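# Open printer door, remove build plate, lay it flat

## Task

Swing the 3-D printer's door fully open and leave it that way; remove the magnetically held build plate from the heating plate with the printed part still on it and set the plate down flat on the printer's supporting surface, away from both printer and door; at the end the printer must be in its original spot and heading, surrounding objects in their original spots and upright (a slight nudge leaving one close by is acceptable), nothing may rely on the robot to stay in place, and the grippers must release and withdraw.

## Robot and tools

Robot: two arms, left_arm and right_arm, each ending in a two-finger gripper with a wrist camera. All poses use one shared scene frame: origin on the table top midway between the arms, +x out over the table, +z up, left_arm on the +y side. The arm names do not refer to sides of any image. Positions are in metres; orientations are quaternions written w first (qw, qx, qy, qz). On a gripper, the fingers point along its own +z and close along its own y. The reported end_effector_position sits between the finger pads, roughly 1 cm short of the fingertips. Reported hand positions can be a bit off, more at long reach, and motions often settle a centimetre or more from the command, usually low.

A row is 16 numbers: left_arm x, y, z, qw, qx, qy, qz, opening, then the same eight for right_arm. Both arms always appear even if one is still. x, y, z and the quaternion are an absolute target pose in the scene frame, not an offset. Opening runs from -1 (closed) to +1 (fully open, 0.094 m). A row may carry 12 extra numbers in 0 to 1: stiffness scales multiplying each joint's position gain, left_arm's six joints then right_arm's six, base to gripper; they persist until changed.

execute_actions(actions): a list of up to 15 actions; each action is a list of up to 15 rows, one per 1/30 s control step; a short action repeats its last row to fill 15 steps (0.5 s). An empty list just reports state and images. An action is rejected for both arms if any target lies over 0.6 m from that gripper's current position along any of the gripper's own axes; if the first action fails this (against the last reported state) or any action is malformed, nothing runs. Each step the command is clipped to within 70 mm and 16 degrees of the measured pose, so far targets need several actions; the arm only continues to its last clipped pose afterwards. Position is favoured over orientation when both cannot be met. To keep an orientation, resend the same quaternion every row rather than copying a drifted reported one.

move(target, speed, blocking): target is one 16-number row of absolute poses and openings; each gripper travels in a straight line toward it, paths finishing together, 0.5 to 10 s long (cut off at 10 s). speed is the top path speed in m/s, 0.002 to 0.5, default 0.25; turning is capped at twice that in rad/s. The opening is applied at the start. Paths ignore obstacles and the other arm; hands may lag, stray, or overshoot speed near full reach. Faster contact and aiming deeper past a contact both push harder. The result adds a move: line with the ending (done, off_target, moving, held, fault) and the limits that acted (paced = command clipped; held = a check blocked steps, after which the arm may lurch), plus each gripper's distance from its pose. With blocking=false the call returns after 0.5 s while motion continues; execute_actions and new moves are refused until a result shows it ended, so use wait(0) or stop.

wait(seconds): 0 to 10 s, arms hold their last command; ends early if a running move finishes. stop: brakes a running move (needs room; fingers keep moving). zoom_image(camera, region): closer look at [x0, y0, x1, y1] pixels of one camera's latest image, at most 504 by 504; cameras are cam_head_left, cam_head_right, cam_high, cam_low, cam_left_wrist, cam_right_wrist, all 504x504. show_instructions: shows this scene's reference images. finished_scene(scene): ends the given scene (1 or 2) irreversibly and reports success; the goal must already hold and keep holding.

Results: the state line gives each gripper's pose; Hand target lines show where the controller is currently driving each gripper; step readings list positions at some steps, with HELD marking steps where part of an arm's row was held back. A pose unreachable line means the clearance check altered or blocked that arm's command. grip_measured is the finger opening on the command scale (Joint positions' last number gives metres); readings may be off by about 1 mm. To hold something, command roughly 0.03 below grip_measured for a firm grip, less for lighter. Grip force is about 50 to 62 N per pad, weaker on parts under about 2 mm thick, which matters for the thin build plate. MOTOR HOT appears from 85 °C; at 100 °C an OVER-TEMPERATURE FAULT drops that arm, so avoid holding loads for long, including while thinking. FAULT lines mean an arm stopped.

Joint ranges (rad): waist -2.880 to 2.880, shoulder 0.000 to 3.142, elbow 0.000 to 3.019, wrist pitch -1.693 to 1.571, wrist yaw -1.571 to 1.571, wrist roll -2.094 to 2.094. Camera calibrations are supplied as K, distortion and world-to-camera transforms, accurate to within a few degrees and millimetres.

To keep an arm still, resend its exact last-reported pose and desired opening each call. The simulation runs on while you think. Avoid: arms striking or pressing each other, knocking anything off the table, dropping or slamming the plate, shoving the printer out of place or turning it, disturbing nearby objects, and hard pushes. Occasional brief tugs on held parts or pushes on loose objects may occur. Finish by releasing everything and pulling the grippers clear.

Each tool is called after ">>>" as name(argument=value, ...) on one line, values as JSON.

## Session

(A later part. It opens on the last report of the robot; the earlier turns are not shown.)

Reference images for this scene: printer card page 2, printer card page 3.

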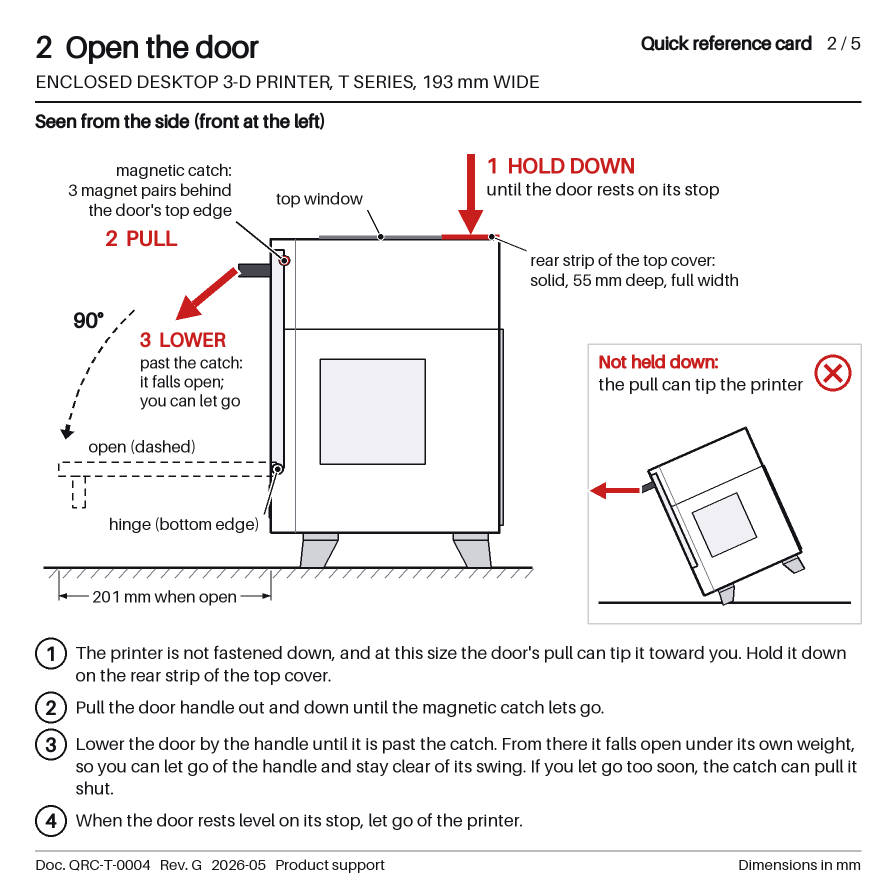

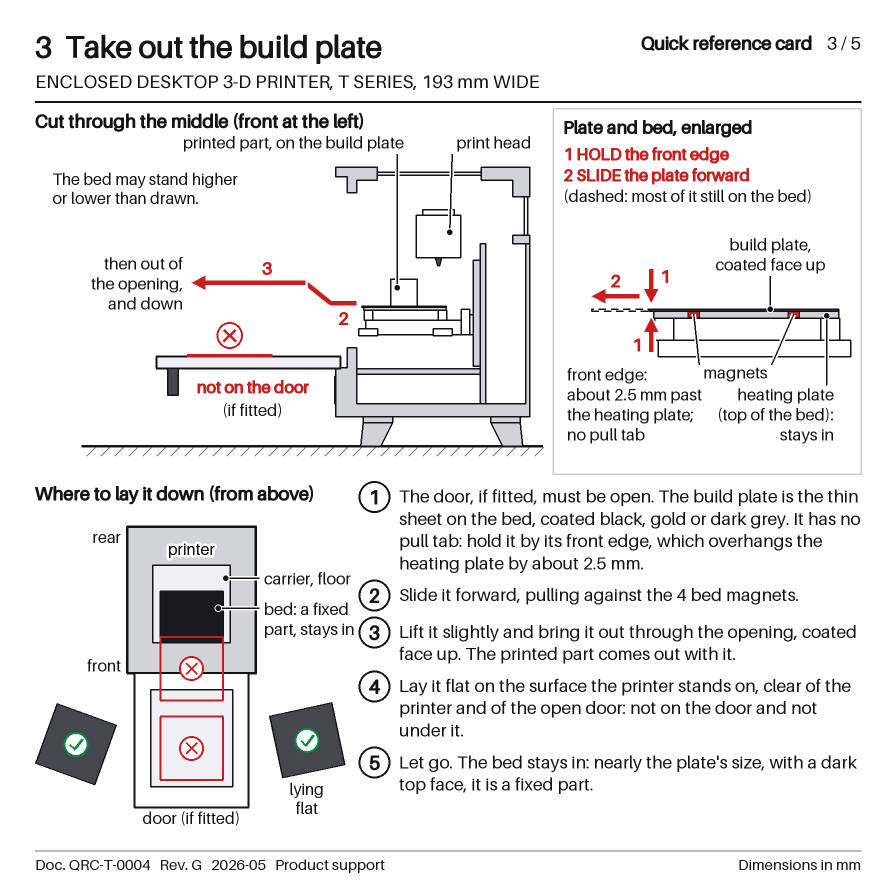

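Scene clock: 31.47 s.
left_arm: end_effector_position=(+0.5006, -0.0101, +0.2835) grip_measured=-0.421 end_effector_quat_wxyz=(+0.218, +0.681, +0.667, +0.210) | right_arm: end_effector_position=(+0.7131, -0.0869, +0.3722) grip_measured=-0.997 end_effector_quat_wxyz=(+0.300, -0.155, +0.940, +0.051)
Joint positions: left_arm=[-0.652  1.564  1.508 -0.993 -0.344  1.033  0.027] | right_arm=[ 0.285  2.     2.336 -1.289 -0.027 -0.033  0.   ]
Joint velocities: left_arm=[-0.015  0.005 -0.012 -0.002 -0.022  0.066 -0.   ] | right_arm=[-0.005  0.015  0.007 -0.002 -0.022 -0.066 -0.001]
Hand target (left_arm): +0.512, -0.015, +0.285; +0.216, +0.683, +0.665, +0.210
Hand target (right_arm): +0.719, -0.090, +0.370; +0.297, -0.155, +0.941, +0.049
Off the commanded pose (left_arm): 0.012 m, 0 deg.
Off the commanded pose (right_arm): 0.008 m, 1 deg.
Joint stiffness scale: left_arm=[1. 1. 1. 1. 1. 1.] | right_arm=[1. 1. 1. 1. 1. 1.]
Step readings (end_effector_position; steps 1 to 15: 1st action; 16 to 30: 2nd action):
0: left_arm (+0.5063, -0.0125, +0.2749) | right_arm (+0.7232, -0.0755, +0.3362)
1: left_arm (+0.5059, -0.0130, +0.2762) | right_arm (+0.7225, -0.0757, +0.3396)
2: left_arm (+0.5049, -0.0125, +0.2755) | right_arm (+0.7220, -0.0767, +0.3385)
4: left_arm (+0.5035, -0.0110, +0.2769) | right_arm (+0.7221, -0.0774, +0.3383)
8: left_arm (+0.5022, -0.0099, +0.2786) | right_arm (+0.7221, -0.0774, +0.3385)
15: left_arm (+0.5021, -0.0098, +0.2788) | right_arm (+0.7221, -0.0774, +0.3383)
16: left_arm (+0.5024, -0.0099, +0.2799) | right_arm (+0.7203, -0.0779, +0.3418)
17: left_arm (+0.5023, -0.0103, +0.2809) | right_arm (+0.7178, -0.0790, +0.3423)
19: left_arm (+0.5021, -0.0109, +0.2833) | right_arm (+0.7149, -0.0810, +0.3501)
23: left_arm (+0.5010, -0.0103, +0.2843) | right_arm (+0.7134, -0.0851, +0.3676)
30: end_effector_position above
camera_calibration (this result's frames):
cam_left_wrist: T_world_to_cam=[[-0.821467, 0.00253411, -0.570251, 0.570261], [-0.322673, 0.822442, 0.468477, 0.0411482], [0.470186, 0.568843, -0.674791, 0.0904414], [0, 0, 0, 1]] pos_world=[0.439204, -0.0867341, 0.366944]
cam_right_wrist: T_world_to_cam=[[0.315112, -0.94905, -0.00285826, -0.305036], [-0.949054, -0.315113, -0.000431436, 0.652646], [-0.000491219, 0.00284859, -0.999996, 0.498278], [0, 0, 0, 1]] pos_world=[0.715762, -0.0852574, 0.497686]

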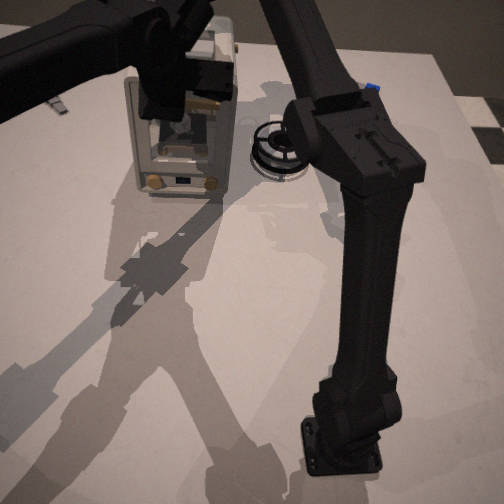

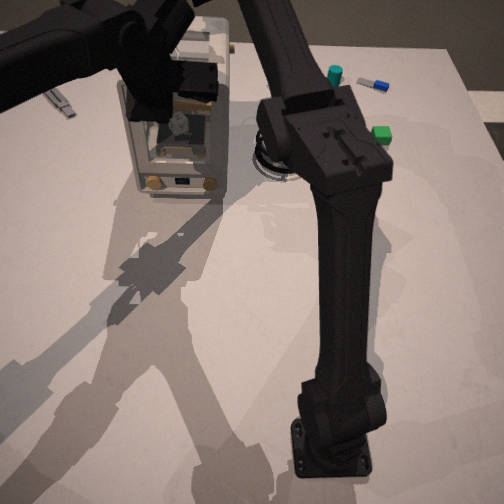

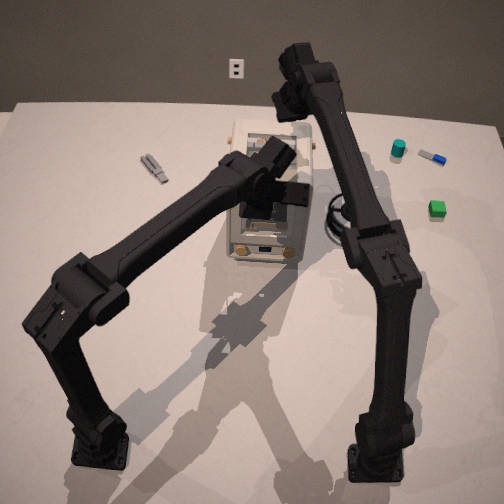

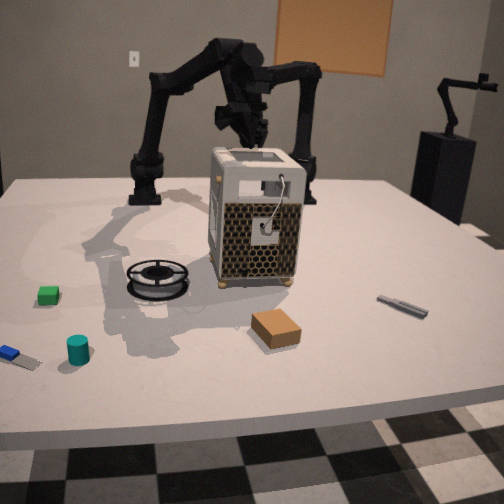

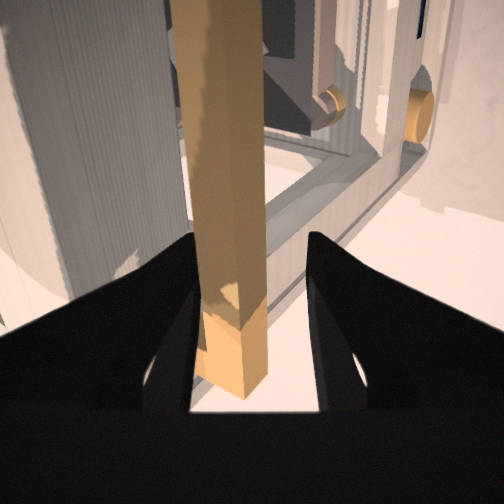

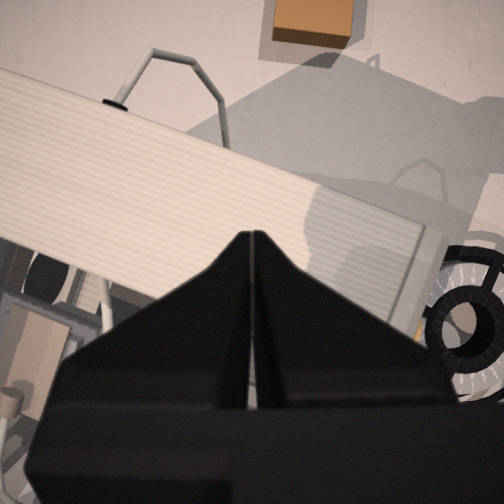

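>>> move(target=[0.512,-0.015,0.282,0.2154,0.6831,0.6655,0.2098,-0.42,0.668,-0.07,0.35,0.296,-0.155,0.941,0.049,-1], speed=0.08)

>>> execute_actions(actions=[[[0.516,-0.015,0.276,0.2154,0.6831,0.6655,0.2098,-0.42,0.672,-0.07,0.325,0.296,-0.155,0.941,0.049,-1]],[[0.516,-0.015,0.276,0.2154,0.6831,0.6655,0.2098,-0.42,0.68,-0.07,0.31,0.296,-0.155,0.941,0.049,-1]],[[0.516,-0.015,0.276,0.2154,0.6831,0.6655,0.2098,-0.42,0.69,-0.07,0.31,0.296,-0.155,0.941,0.049,-1]]])

Scene clock: 32.80 s.
left_arm: end_effector_position=(+0.5006, -0.0101, +0.2835) grip_measured=-0.421 end_effector_quat_wxyz=(+0.218, +0.681, +0.666, +0.210) | right_arm: end_effector_position=(+0.6655, -0.0714, +0.3433) grip_measured=-0.997 end_effector_quat_wxyz=(+0.282, -0.159, +0.945, +0.048)
Joint positions: left_arm=[-0.652  1.564  1.508 -0.993 -0.344  1.033  0.027] | right_arm=[ 0.331  1.858  2.054 -1.186 -0.001 -0.002  0.   ]
Joint velocities: left_arm=[-0.005 -0.005  0.007 -0.002  0.037 -0.037  0.   ] | right_arm=[-0.024 -0.005 -0.002  0.012  0.022 -0.037 -0.   ]
Hand target (left_arm): +0.512, -0.015, +0.282; +0.216, +0.683, +0.665, +0.210
Hand target (right_arm): +0.668, -0.069, +0.350; +0.295, -0.155, +0.941, +0.049
Off the commanded pose (left_arm): 0.012 m, 0 deg.
Off the commanded pose (right_arm): 0.007 m, 2 deg.
Joint stiffness scale: left_arm=[1. 1. 1. 1. 1. 1.] | right_arm=[1. 1. 1. 1. 1. 1.]
move: off_target (left_arm)
camera_calibration (this result's frames):
cam_left_wrist: T_world_to_cam=[[-0.821576, 0.00292158, -0.570091, 0.57024], [-0.32217, 0.822624, 0.468505, 0.0409358], [0.47034, 0.568578, -0.674907, 0.0904268], [0, 0, 0, 1]] pos_world=[0.439153, -0.0867555, 0.36694]
cam_right_wrist: T_world_to_cam=[[0.321129, -0.947035, 0.000527593, -0.280397], [-0.946378, -0.320885, 0.0374398, 0.597193], [-0.0352875, -0.0125223, -0.999299, 0.491172], [0, 0, 0, 1]] pos_world=[0.672546, -0.0677648, 0.468617]

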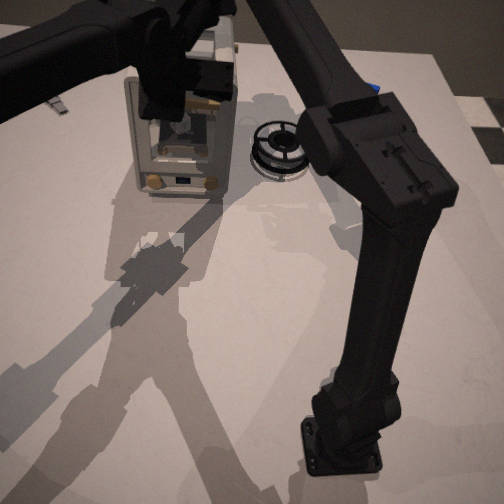

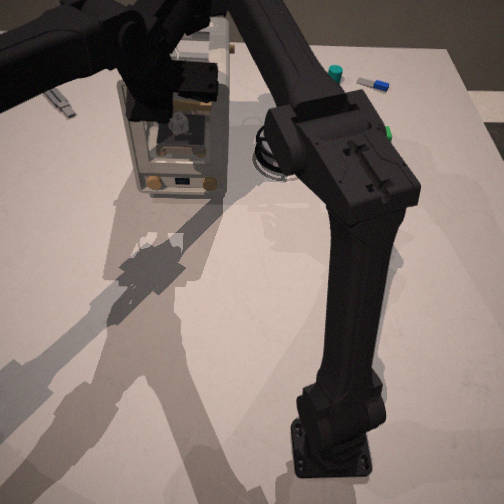

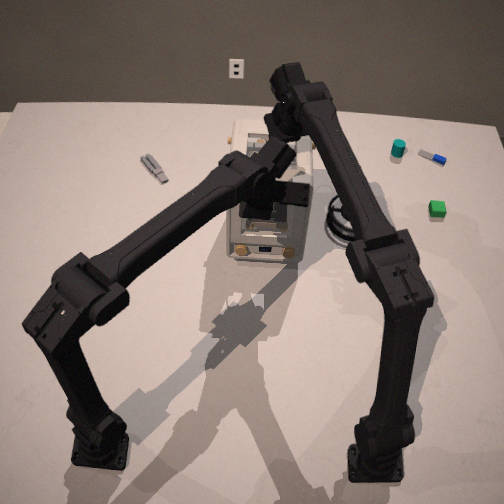

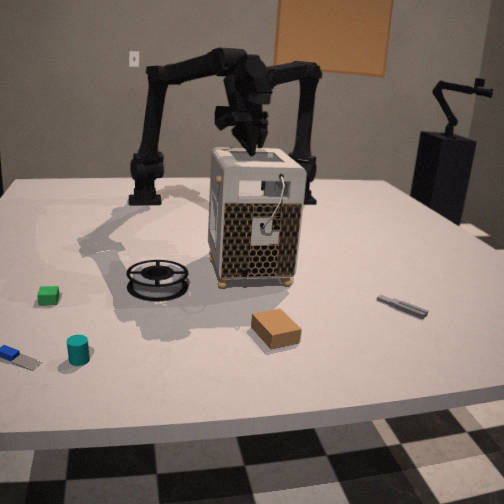

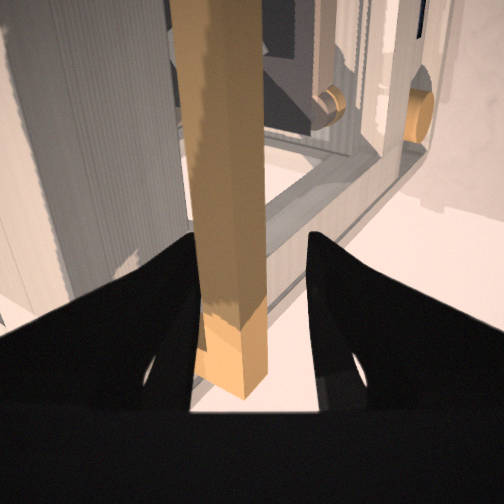

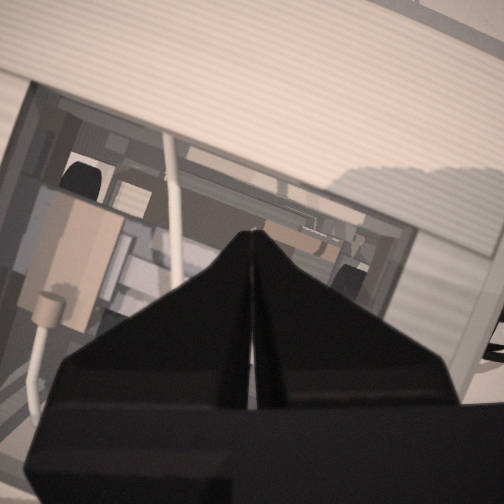

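Scene clock: 34.30 s.
left_arm: end_effector_position=(+0.5022, -0.0100, +0.2807) grip_measured=-0.421 end_effector_quat_wxyz=(+0.216, +0.682, +0.666, +0.210) | right_arm: end_effector_position=(+0.6717, -0.0695, +0.3313) grip_measured=-0.997 end_effector_quat_wxyz=(+0.304, -0.158, +0.938, +0.051)
Joint positions: left_arm=[-0.65   1.57   1.508 -0.991 -0.342  1.037  0.027] | right_arm=[ 0.331  1.839  1.978 -1.083 -0.001 -0.002  0.   ]
Joint velocities: left_arm=[ 0.005 -0.024 -0.002 -0.007  0.022  0.007  0.002] | right_arm=[-0.005 -0.005 -0.007 -0.012 -0.007 -0.007  0.   ]
Hand target (left_arm): +0.516, -0.015, +0.276; +0.216, +0.683, +0.666, +0.210
Hand target (right_arm): +0.689, -0.071, +0.310; +0.296, -0.155, +0.941, +0.049
Off the commanded pose (left_arm): 0.015 m, 0 deg.
Off the commanded pose (right_arm): 0.028 m, 1 deg.
Joint stiffness scale: left_arm=[1. 1. 1. 1. 1. 1.] | right_arm=[1. 1. 1. 1. 1. 1.]
Step readings (end_effector_position; steps 1 to 15: 1st action; 16 to 30: 2nd action; 31 to 45: 3rd action):
0: left_arm (+0.5006, -0.0101, +0.2835) | right_arm (+0.6655, -0.0714, +0.3433)
1: left_arm (+0.5006, -0.0103, +0.2830) | right_arm (+0.6665, -0.0710, +0.3410)
2: left_arm (+0.5007, -0.0104, +0.2828) | right_arm (+0.6667, -0.0710, +0.3393)
4: left_arm (+0.5011, -0.0104, +0.2820) | right_arm (+0.6661, -0.0712, +0.3311)
8: left_arm (+0.5018, -0.0102, +0.2813) | right_arm (+0.6669, -0.0709, +0.3336)
15: left_arm (+0.5019, -0.0101, +0.2811) | right_arm (+0.6670, -0.0709, +0.3321)
16: left_arm (+0.5019, -0.0101, +0.2811) | right_arm (+0.6676, -0.0707, +0.3313)
17: left_arm (+0.5020, -0.0101, +0.2811) | right_arm (+0.6687, -0.0703, +0.3313)
19: left_arm (+0.5020, -0.0101, +0.2811) | right_arm (+0.6703, -0.0697, +0.3316)
23: left_arm (+0.5022, -0.0099, +0.2809) | right_arm (+0.6712, -0.0694, +0.3317)
30: left_arm (+0.5022, -0.0100, +0.2807) | right_arm (+0.6715, -0.0693, +0.3318)
31: left_arm (+0.5022, -0.0100, +0.2807) | right_arm (+0.6717, -0.0695, +0.3313)
32: left_arm (+0.5022, -0.0100, +0.2807) | right_arm (+0.6717, -0.0695, +0.3313)
34: left_arm (+0.5022, -0.0100, +0.2807) | right_arm (+0.6717, -0.0695, +0.3313)
38: left_arm (+0.5022, -0.0100, +0.2807) | right_arm (+0.6717, -0.0695, +0.3313)
45: end_effector_position above
camera_calibration (this result's frames):
cam_left_wrist: T_world_to_cam=[[-0.823377, 0.0055476, -0.567468, 0.570147], [-0.319628, 0.82173, 0.471803, 0.0404443], [0.468923, 0.56985, -0.67482, 0.0883765], [0, 0, 0, 1]] pos_world=[0.440931, -0.0867586, 0.364097]
cam_right_wrist: T_world_to_cam=[[0.320749, -0.947164, 0.000331365, -0.280322], [-0.947131, -0.32074, -0.008328, 0.619775], [0.00799427, 0.00235735, -0.999965, 0.451599], [0, 0, 0, 1]] pos_world=[0.673311, -0.0677892, 0.456838]

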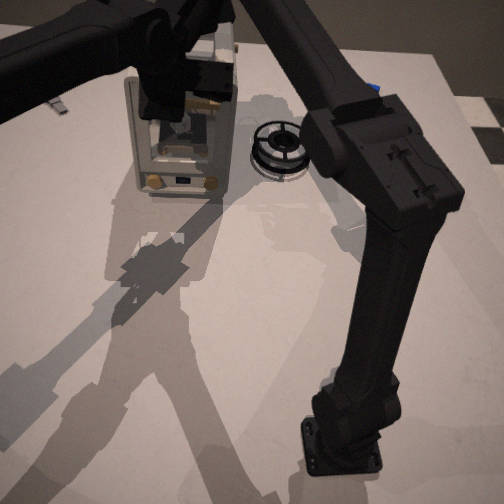

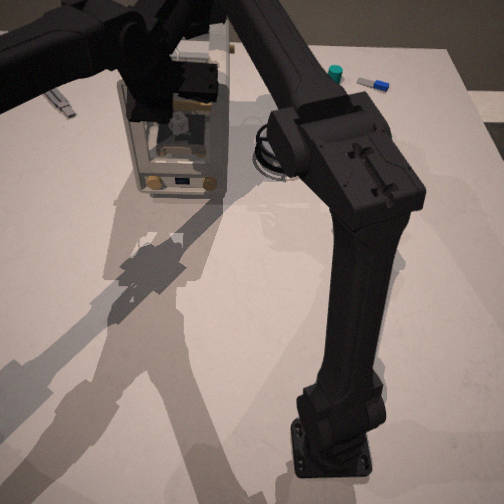

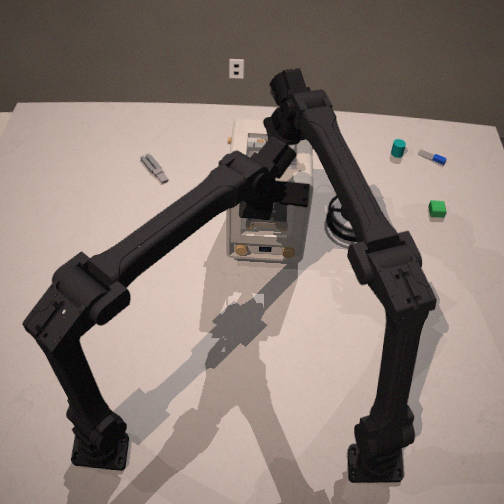

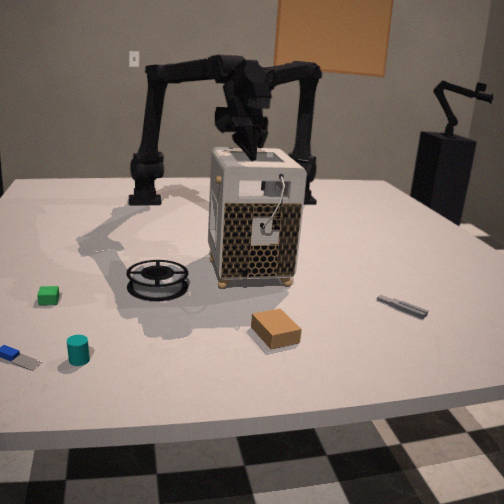

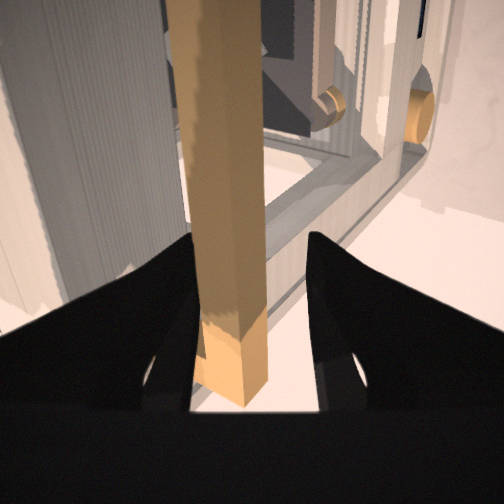

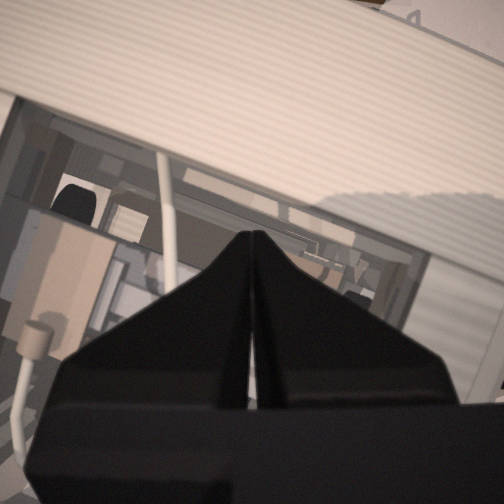

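>>> execute_actions(actions=[[[0.524,-0.018,0.274,0.2154,0.6831,0.6655,0.2098,-0.42,0.70,-0.07,0.315,0.296,-0.155,0.941,0.049,-1]],[[0.524,-0.018,0.27,0.2154,0.6831,0.6655,0.2098,-0.42,0.708,-0.07,0.315,0.296,-0.155,0.941,0.049,-1]]])

Scene clock: 35.57 s.
left_arm: end_effector_position=(+0.5093, -0.0126, +0.2720) grip_measured=-0.421 end_effector_quat_wxyz=(+0.211, +0.685, +0.666, +0.209) | right_arm: end_effector_position=(+0.6899, -0.0658, +0.3348) grip_measured=-0.997 end_effector_quat_wxyz=(+0.307, -0.157, +0.937, +0.054)
Joint positions: left_arm=[-0.645  1.596  1.52  -0.987 -0.339  1.042  0.027] | right_arm=[ 0.326  1.894  2.064 -1.107 -0.007 -0.003  0.   ]
Joint velocities: left_arm=[-0.005 -0.015 -0.017 -0.012  0.051  0.051  0.   ] | right_arm=[-0.005 -0.005 -0.012 -0.012  0.022  0.022  0.001]
Hand target (left_arm): +0.524, -0.018, +0.270; +0.215, +0.683, +0.666, +0.210
Hand target (right_arm): +0.707, -0.071, +0.315; +0.297, -0.155, +0.941, +0.049
Off the commanded pose (left_arm): 0.016 m, 1 deg.
Off the commanded pose (right_arm): 0.027 m, 1 deg.
Joint stiffness scale: left_arm=[1. 1. 1. 1. 1. 1.] | right_arm=[1. 1. 1. 1. 1. 1.]
Step readings (end_effector_position; steps 1 to 15: 1st action; 16 to 30: 2nd action):
0: left_arm (+0.5022, -0.0100, +0.2807) | right_arm (+0.6717, -0.0695, +0.3313)
1: left_arm (+0.5027, -0.0101, +0.2806) | right_arm (+0.6728, -0.0691, +0.3321)
2: left_arm (+0.5034, -0.0107, +0.2805) | right_arm (+0.6763, -0.0684, +0.3334)
4: left_arm (+0.5051, -0.0119, +0.2778) | right_arm (+0.6834, -0.0670, +0.3313)
8: left_arm (+0.5082, -0.0126, +0.2728) | right_arm (+0.6871, -0.0672, +0.3329)
15: left_arm (+0.5088, -0.0122, +0.2719) | right_arm (+0.6871, -0.0671, +0.3331)
16: left_arm (+0.5089, -0.0123, +0.2720) | right_arm (+0.6875, -0.0669, +0.3334)
17: left_arm (+0.5092, -0.0125, +0.2722) | right_arm (+0.6884, -0.0665, +0.3336)
19: left_arm (+0.5093, -0.0126, +0.2720) | right_arm (+0.6895, -0.0660, +0.3344)
23: left_arm (+0.5093, -0.0126, +0.2720) | right_arm (+0.6898, -0.0658, +0.3348)
30: end_effector_position above
camera_calibration (this result's frames):
cam_left_wrist: T_world_to_cam=[[-0.828805, 0.0101444, -0.559446, 0.571658], [-0.314067, 0.819045, 0.480133, 0.0438511], [0.463082, 0.57364, -0.675642, 0.0839334], [0, 0, 0, 1]] pos_world=[0.448697, -0.0898627, 0.355466]
cam_right_wrist: T_world_to_cam=[[0.320203, -0.947341, -0.00385906, -0.280828], [-0.947242, -0.320103, -0.0163319, 0.641013], [0.0142366, 0.00888499, -0.999859, 0.451081], [0, 0, 0, 1]] pos_world=[0.690695, -0.0648576, 0.460403]

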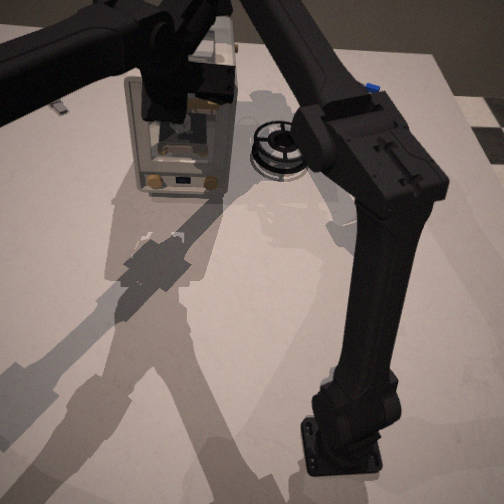

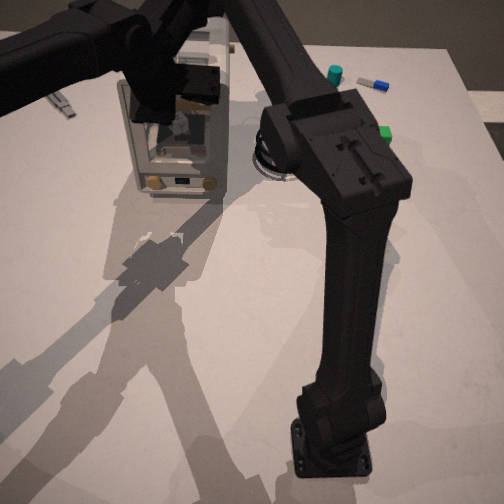

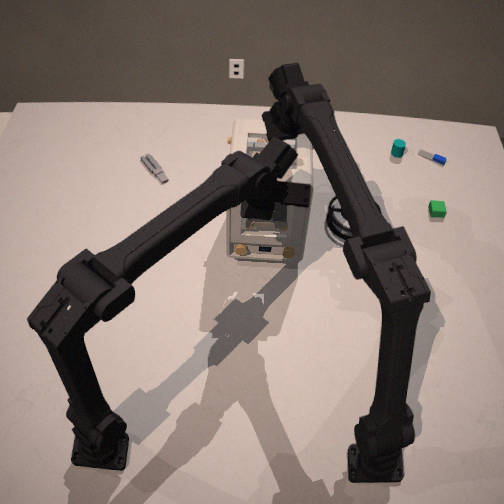

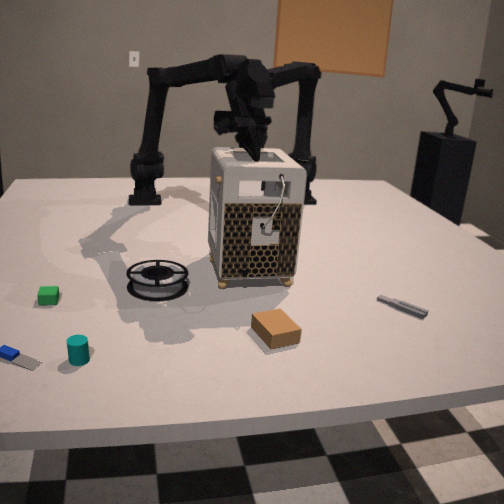

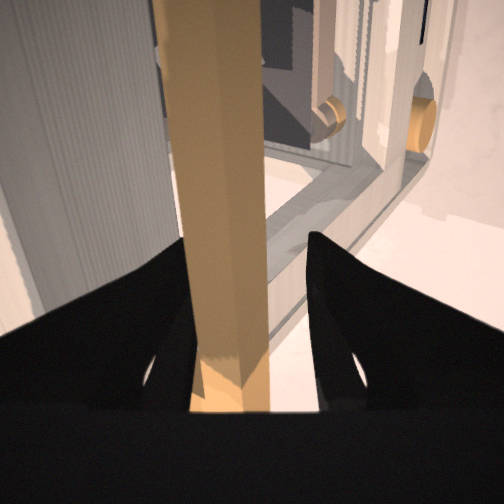

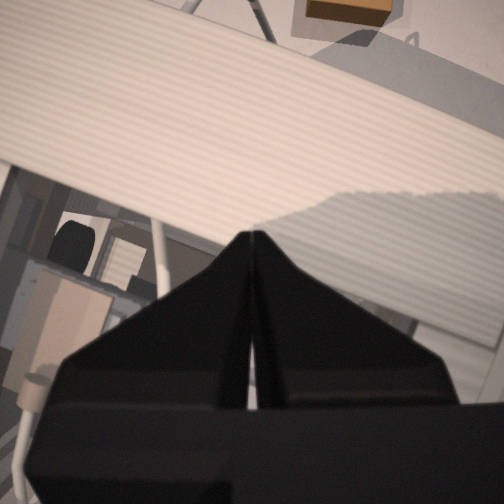

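>>> execute_actions(actions=[[[0.515,-0.018,0.27,0.2154,0.6831,0.6655,0.2098,-0.45,0.685,-0.072,0.305,0.35,-0.152,0.922,0.058,-1]],[[0.51,-0.018,0.268,0.2154,0.6831,0.6655,0.2098,-0.48,0.69,-0.075,0.285,0.37,-0.151,0.915,0.061,-1]],[[0.50,-0.018,0.262,0.2154,0.6831,0.6655,0.2098,-0.48,0.70,-0.078,0.275,0.37,-0.151,0.915,0.061,-1]]])

Scene clock: 37.27 s.
left_arm: end_effector_position=(+0.5107, -0.0122, +0.2710) grip_measured=-0.478 end_effector_quat_wxyz=(+0.223, +0.676, +0.669, +0.214) | right_arm: end_effector_position=(+0.6832, -0.0703, +0.3315) grip_measured=-0.997 end_effector_quat_wxyz=(+0.402, -0.153, +0.900, +0.072)
Joint positions: left_arm=[-0.647  1.586  1.496 -0.948 -0.35   1.03   0.025] | right_arm=[ 0.321  1.748  1.758 -0.739 -0.017 -0.007  0.   ]
Joint velocities: left_arm=[-0.005 -0.005  0.002  0.002 -0.037 -0.037 -0.002] | right_arm=[-0.005 -0.005 -0.002  0.007 -0.022 -0.066 -0.001]
Hand target (left_arm): +0.500, -0.018, +0.262; +0.216, +0.683, +0.666, +0.210
Hand target (right_arm): +0.696, -0.079, +0.276; +0.370, -0.151, +0.915, +0.061
Off the commanded pose (left_arm): 0.015 m, 1 deg.
Off the commanded pose (right_arm): 0.059 m, 4 deg.
Joint stiffness scale: left_arm=[1. 1. 1. 1. 1. 1.] | right_arm=[1. 1. 1. 1. 1. 1.]
Step readings (end_effector_position; steps 1 to 15: 1st action; 16 to 30: 2nd action; 31 to 45: 3rd action):
0: left_arm (+0.5093, -0.0126, +0.2720) | right_arm (+0.6899, -0.0658, +0.3348)
1: left_arm (+0.5094, -0.0126, +0.2720) | right_arm (+0.6897, -0.0658, +0.3316)
2: left_arm (+0.5096, -0.0127, +0.2722) | right_arm (+0.6868, -0.0668, +0.3346)
4: left_arm (+0.5096, -0.0127, +0.2722) | right_arm (+0.6780, -0.0701, +0.3325)
8: left_arm (+0.5096, -0.0127, +0.2722) | right_arm (+0.6756, -0.0709, +0.3317)
15: left_arm (+0.5097, -0.0127, +0.2722) | right_arm (+0.6768, -0.0705, +0.3318)
16: left_arm (+0.5099, -0.0128, +0.2724) | right_arm (+0.6782, -0.0703, +0.3299)
17: left_arm (+0.5104, -0.0128, +0.2727) | right_arm (+0.6791, -0.0700, +0.3310)
19: left_arm (+0.5105, -0.0129, +0.2728) | right_arm (+0.6791, -0.0702, +0.3309)
23: left_arm (+0.5105, -0.0129, +0.2728) | right_arm (+0.6791, -0.0702, +0.3308)
30: left_arm (+0.5105, -0.0129, +0.2728) | right_arm (+0.6792, -0.0702, +0.3306)
31: left_arm (+0.5103, -0.0126, +0.2714) | right_arm (+0.6796, -0.0702, +0.3313)
32: left_arm (+0.5103, -0.0120, +0.2710) | right_arm (+0.6806, -0.0699, +0.3314)
34: left_arm (+0.5105, -0.0121, +0.2708) | right_arm (+0.6824, -0.0701, +0.3314)
38: left_arm (+0.5106, -0.0122, +0.2709) | right_arm (+0.6832, -0.0703, +0.3315)
45: end_effector_position above
camera_calibration (this result's frames):
cam_left_wrist: T_world_to_cam=[[-0.814022, -0.0087752, -0.580767, 0.570252], [-0.337409, 0.821023, 0.460517, 0.0616741], [0.472782, 0.570827, -0.671292, 0.0762197], [0, 0, 0, 1]] pos_world=[0.448972, -0.0891401, 0.353948]
cam_right_wrist: T_world_to_cam=[[0.325789, -0.945416, -0.00702602, -0.28562], [-0.922342, -0.316188, -0.222058, 0.684653], [0.207716, 0.0788246, -0.975008, 0.312316], [0, 0, 0, 1]] pos_world=[0.659663, -0.0781691, 0.454536]

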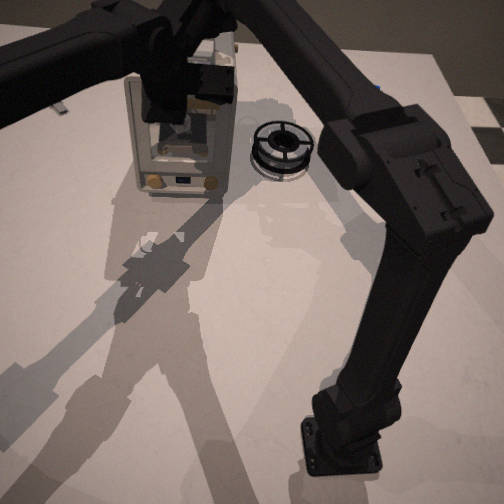

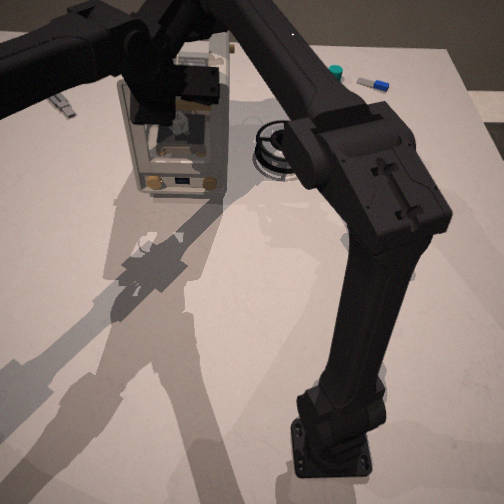

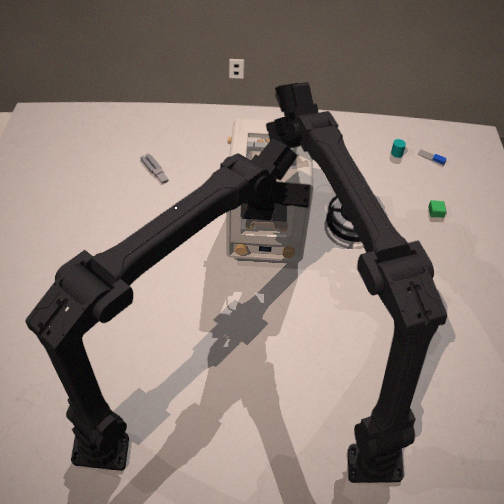

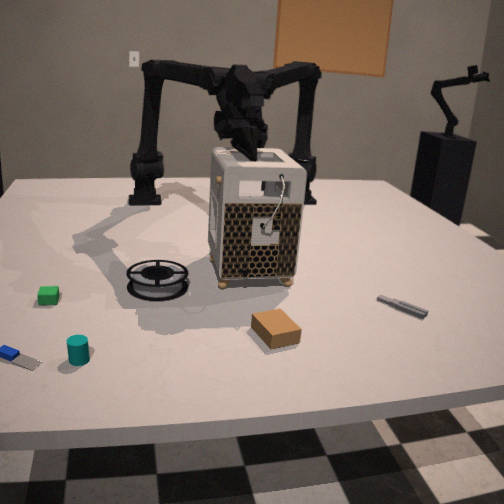

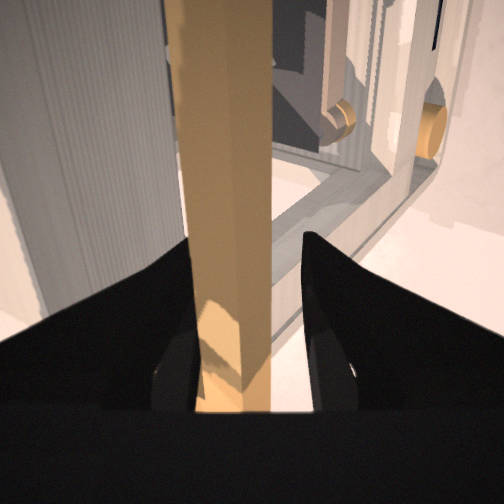

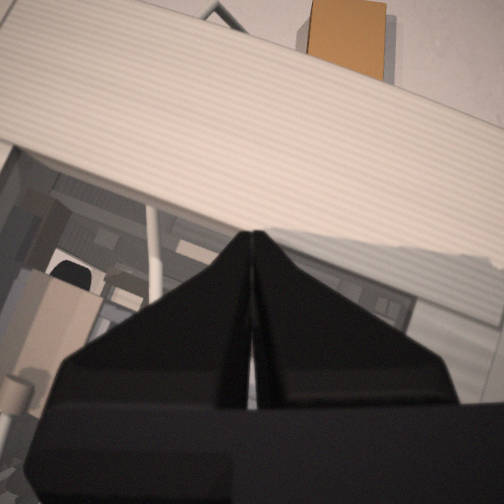

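Seated against the step. Pull.

>>> execute_actions(actions=[[[0.488,-0.018,0.255,0.2154,0.6831,0.6655,0.2098,-0.5,0.702,-0.082,0.275,0.37,-0.151,0.915,0.061,-1]],[[0.476,-0.018,0.249,0.2154,0.6831,0.6655,0.2098,-0.5,0.702,-0.085,0.275,0.37,-0.151,0.915,0.061,-1]],[[0.466,-0.018,0.245,0.2154,0.6831,0.6655,0.2098,-0.5,0.702,-0.085,0.275,0.37,-0.151,0.915,0.061,-1]],[[0.458,-0.018,0.243,0.2154,0.6831,0.6655,0.2098,-0.5,0.702,-0.085,0.275,0.37,-0.151,0.915,0.061,-1]]])

Scene clock: 39.47 s.
left_arm: end_effector_position=(+0.5017, -0.0074, +0.2742) grip_measured=-0.496 end_effector_quat_wxyz=(+0.255, +0.653, +0.674, +0.233) | right_arm: end_effector_position=(+0.6834, -0.0701, +0.3309) grip_measured=-0.997 end_effector_quat_wxyz=(+0.402, -0.158, +0.898, +0.077)
Joint positions: left_arm=[-0.661  1.529  1.41  -0.85  -0.392  1.002  0.024] | right_arm=[ 0.317  1.748  1.756 -0.735 -0.036 -0.016  0.   ]
Joint velocities: left_arm=[-0.005 -0.005 -0.012 -0.012  0.037  0.022  0.   ] | right_arm=[-0.005  0.015 -0.002 -0.002 -0.022 -0.037 -0.   ]
Hand target (left_arm): +0.461, -0.017, +0.245; +0.215, +0.683, +0.665, +0.212
Hand target (right_arm): +0.698, -0.086, +0.276; +0.370, -0.151, +0.915, +0.061
Off the commanded pose (left_arm): 0.055 m, 6 deg.
Off the commanded pose (right_arm): 0.061 m, 5 deg.
Joint stiffness scale: left_arm=[1. 1. 1. 1. 1. 1.] | right_arm=[1. 1. 1. 1. 1. 1.]
Step readings (end_effector_position; steps 1 to 15: 1st action; 16 to 30: 2nd action; 31 to 45: 3rd action; 46 to 60: 4th action):
0: left_arm (+0.5107, -0.0122, +0.2710) | right_arm (+0.6832, -0.0703, +0.3315)
1: left_arm (+0.5102, -0.0120, +0.2702) | right_arm (+0.6832, -0.0704, +0.3315)
2: left_arm (+0.5100, -0.0117, +0.2705) | right_arm (+0.6833, -0.0704, +0.3312)
4: left_arm (+0.5097, -0.0110, +0.2716) | right_arm (+0.6834, -0.0705, +0.3313)
8: left_arm (+0.5089, -0.0102, +0.2726) | right_arm (+0.6834, -0.0705, +0.3313)
15: left_arm (+0.5090, -0.0102, +0.2727) | right_arm (+0.6834, -0.0705, +0.3313)
16: left_arm (+0.5085, -0.0100, +0.2717) | right_arm (+0.6835, -0.0706, +0.3313)
17: left_arm (+0.5080, -0.0098, +0.2720) | right_arm (+0.6835, -0.0706, +0.3313)
19: left_arm (+0.5071, -0.0087, +0.2739) | right_arm (+0.6837, -0.0708, +0.3315)
23: left_arm (+0.5065, -0.0080, +0.2752) | right_arm (+0.6840, -0.0709, +0.3314)
30: left_arm (+0.5065, -0.0080, +0.2752) | right_arm (+0.6840, -0.0709, +0.3314)
31: left_arm (+0.5061, -0.0076, +0.2741) | right_arm (+0.6840, -0.0709, +0.3314)
32: left_arm (+0.5057, -0.0079, +0.2747) | right_arm (+0.6840, -0.0709, +0.3314)
34: left_arm (+0.5051, -0.0078, +0.2743) | right_arm (+0.6841, -0.0711, +0.3314)
38: left_arm (+0.5051, -0.0080, +0.2743) | right_arm (+0.6843, -0.0711, +0.3317)
45: left_arm (+0.5051, -0.0080, +0.2743) | right_arm (+0.6843, -0.0711, +0.3317)
46: left_arm (+0.5049, -0.0077, +0.2739) | right_arm (+0.6843, -0.0711, +0.3317)
47: left_arm (+0.5046, -0.0076, +0.2741) | right_arm (+0.6843, -0.0711, +0.3317)
49: left_arm (+0.5028, -0.0072, +0.2742) | right_arm (+0.6840, -0.0709, +0.3308)
53: left_arm (+0.5017, -0.0074, +0.2742) | right_arm (+0.6834, -0.0701, +0.3309)
60: end_effector_position above
camera_calibration (this result's frames):
cam_left_wrist: T_world_to_cam=[[-0.767354, -0.0517073, -0.639136, 0.557148], [-0.395171, 0.8231, 0.407856, 0.0966901], [0.504984, 0.565537, -0.652042, 0.0583535], [0, 0, 0, 1]] pos_world=[0.436271, -0.0837781, 0.354707]
cam_right_wrist: T_world_to_cam=[[0.340729, -0.940077, -0.0125919, -0.293433], [-0.917244, -0.329454, -0.223884, 0.680932], [0.206319, 0.0878334, -0.974535, 0.313171], [0, 0, 0, 1]] pos_world=[0.659949, -0.0790207, 0.453951]

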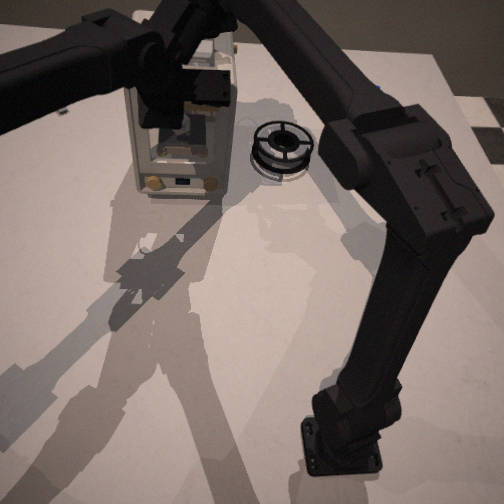

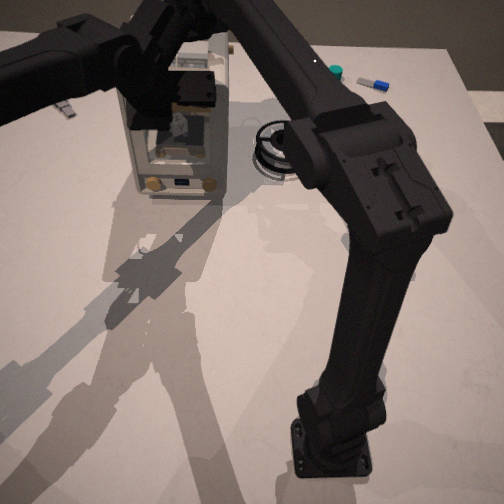

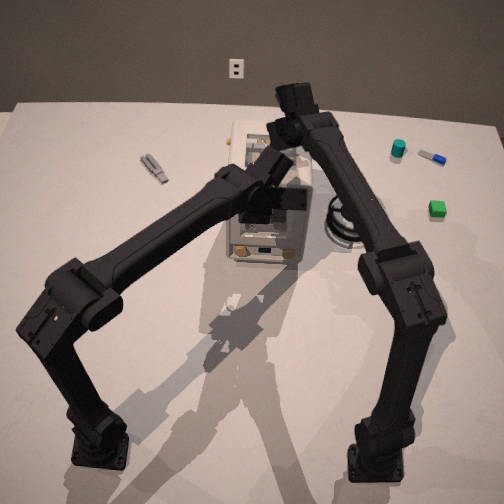

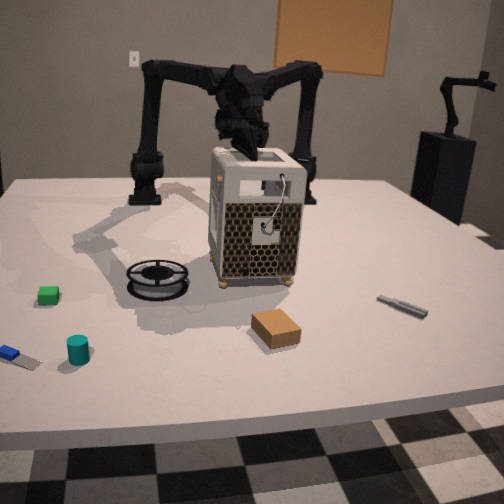

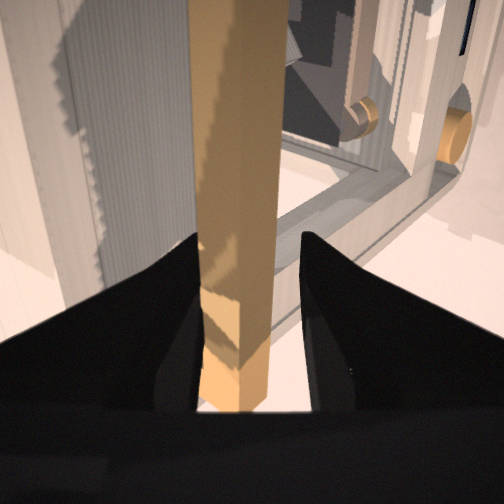

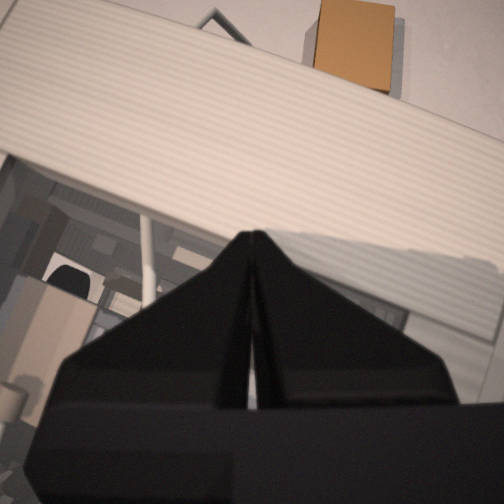

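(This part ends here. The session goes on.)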